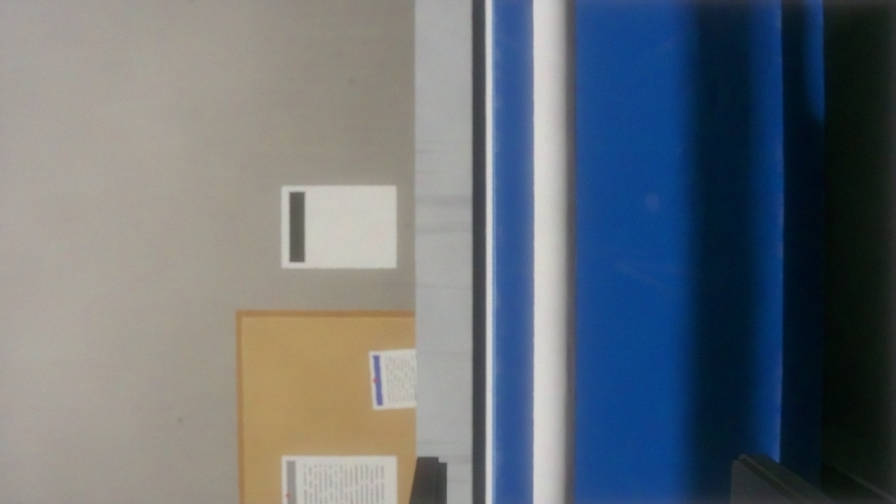

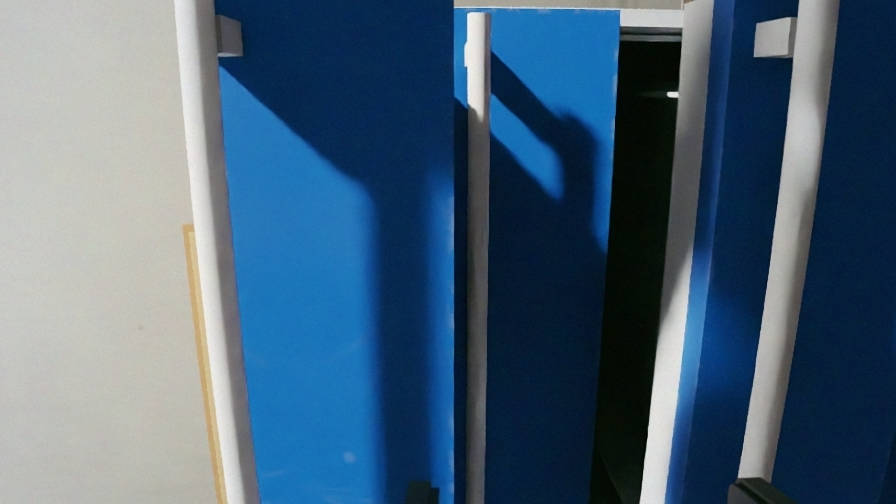

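Drawers 1 and 3 are open, and 2 and 4 are shut. Finishing scene 1.

Call:
finished_scene(scene=1)

The scene is finished: the task was done.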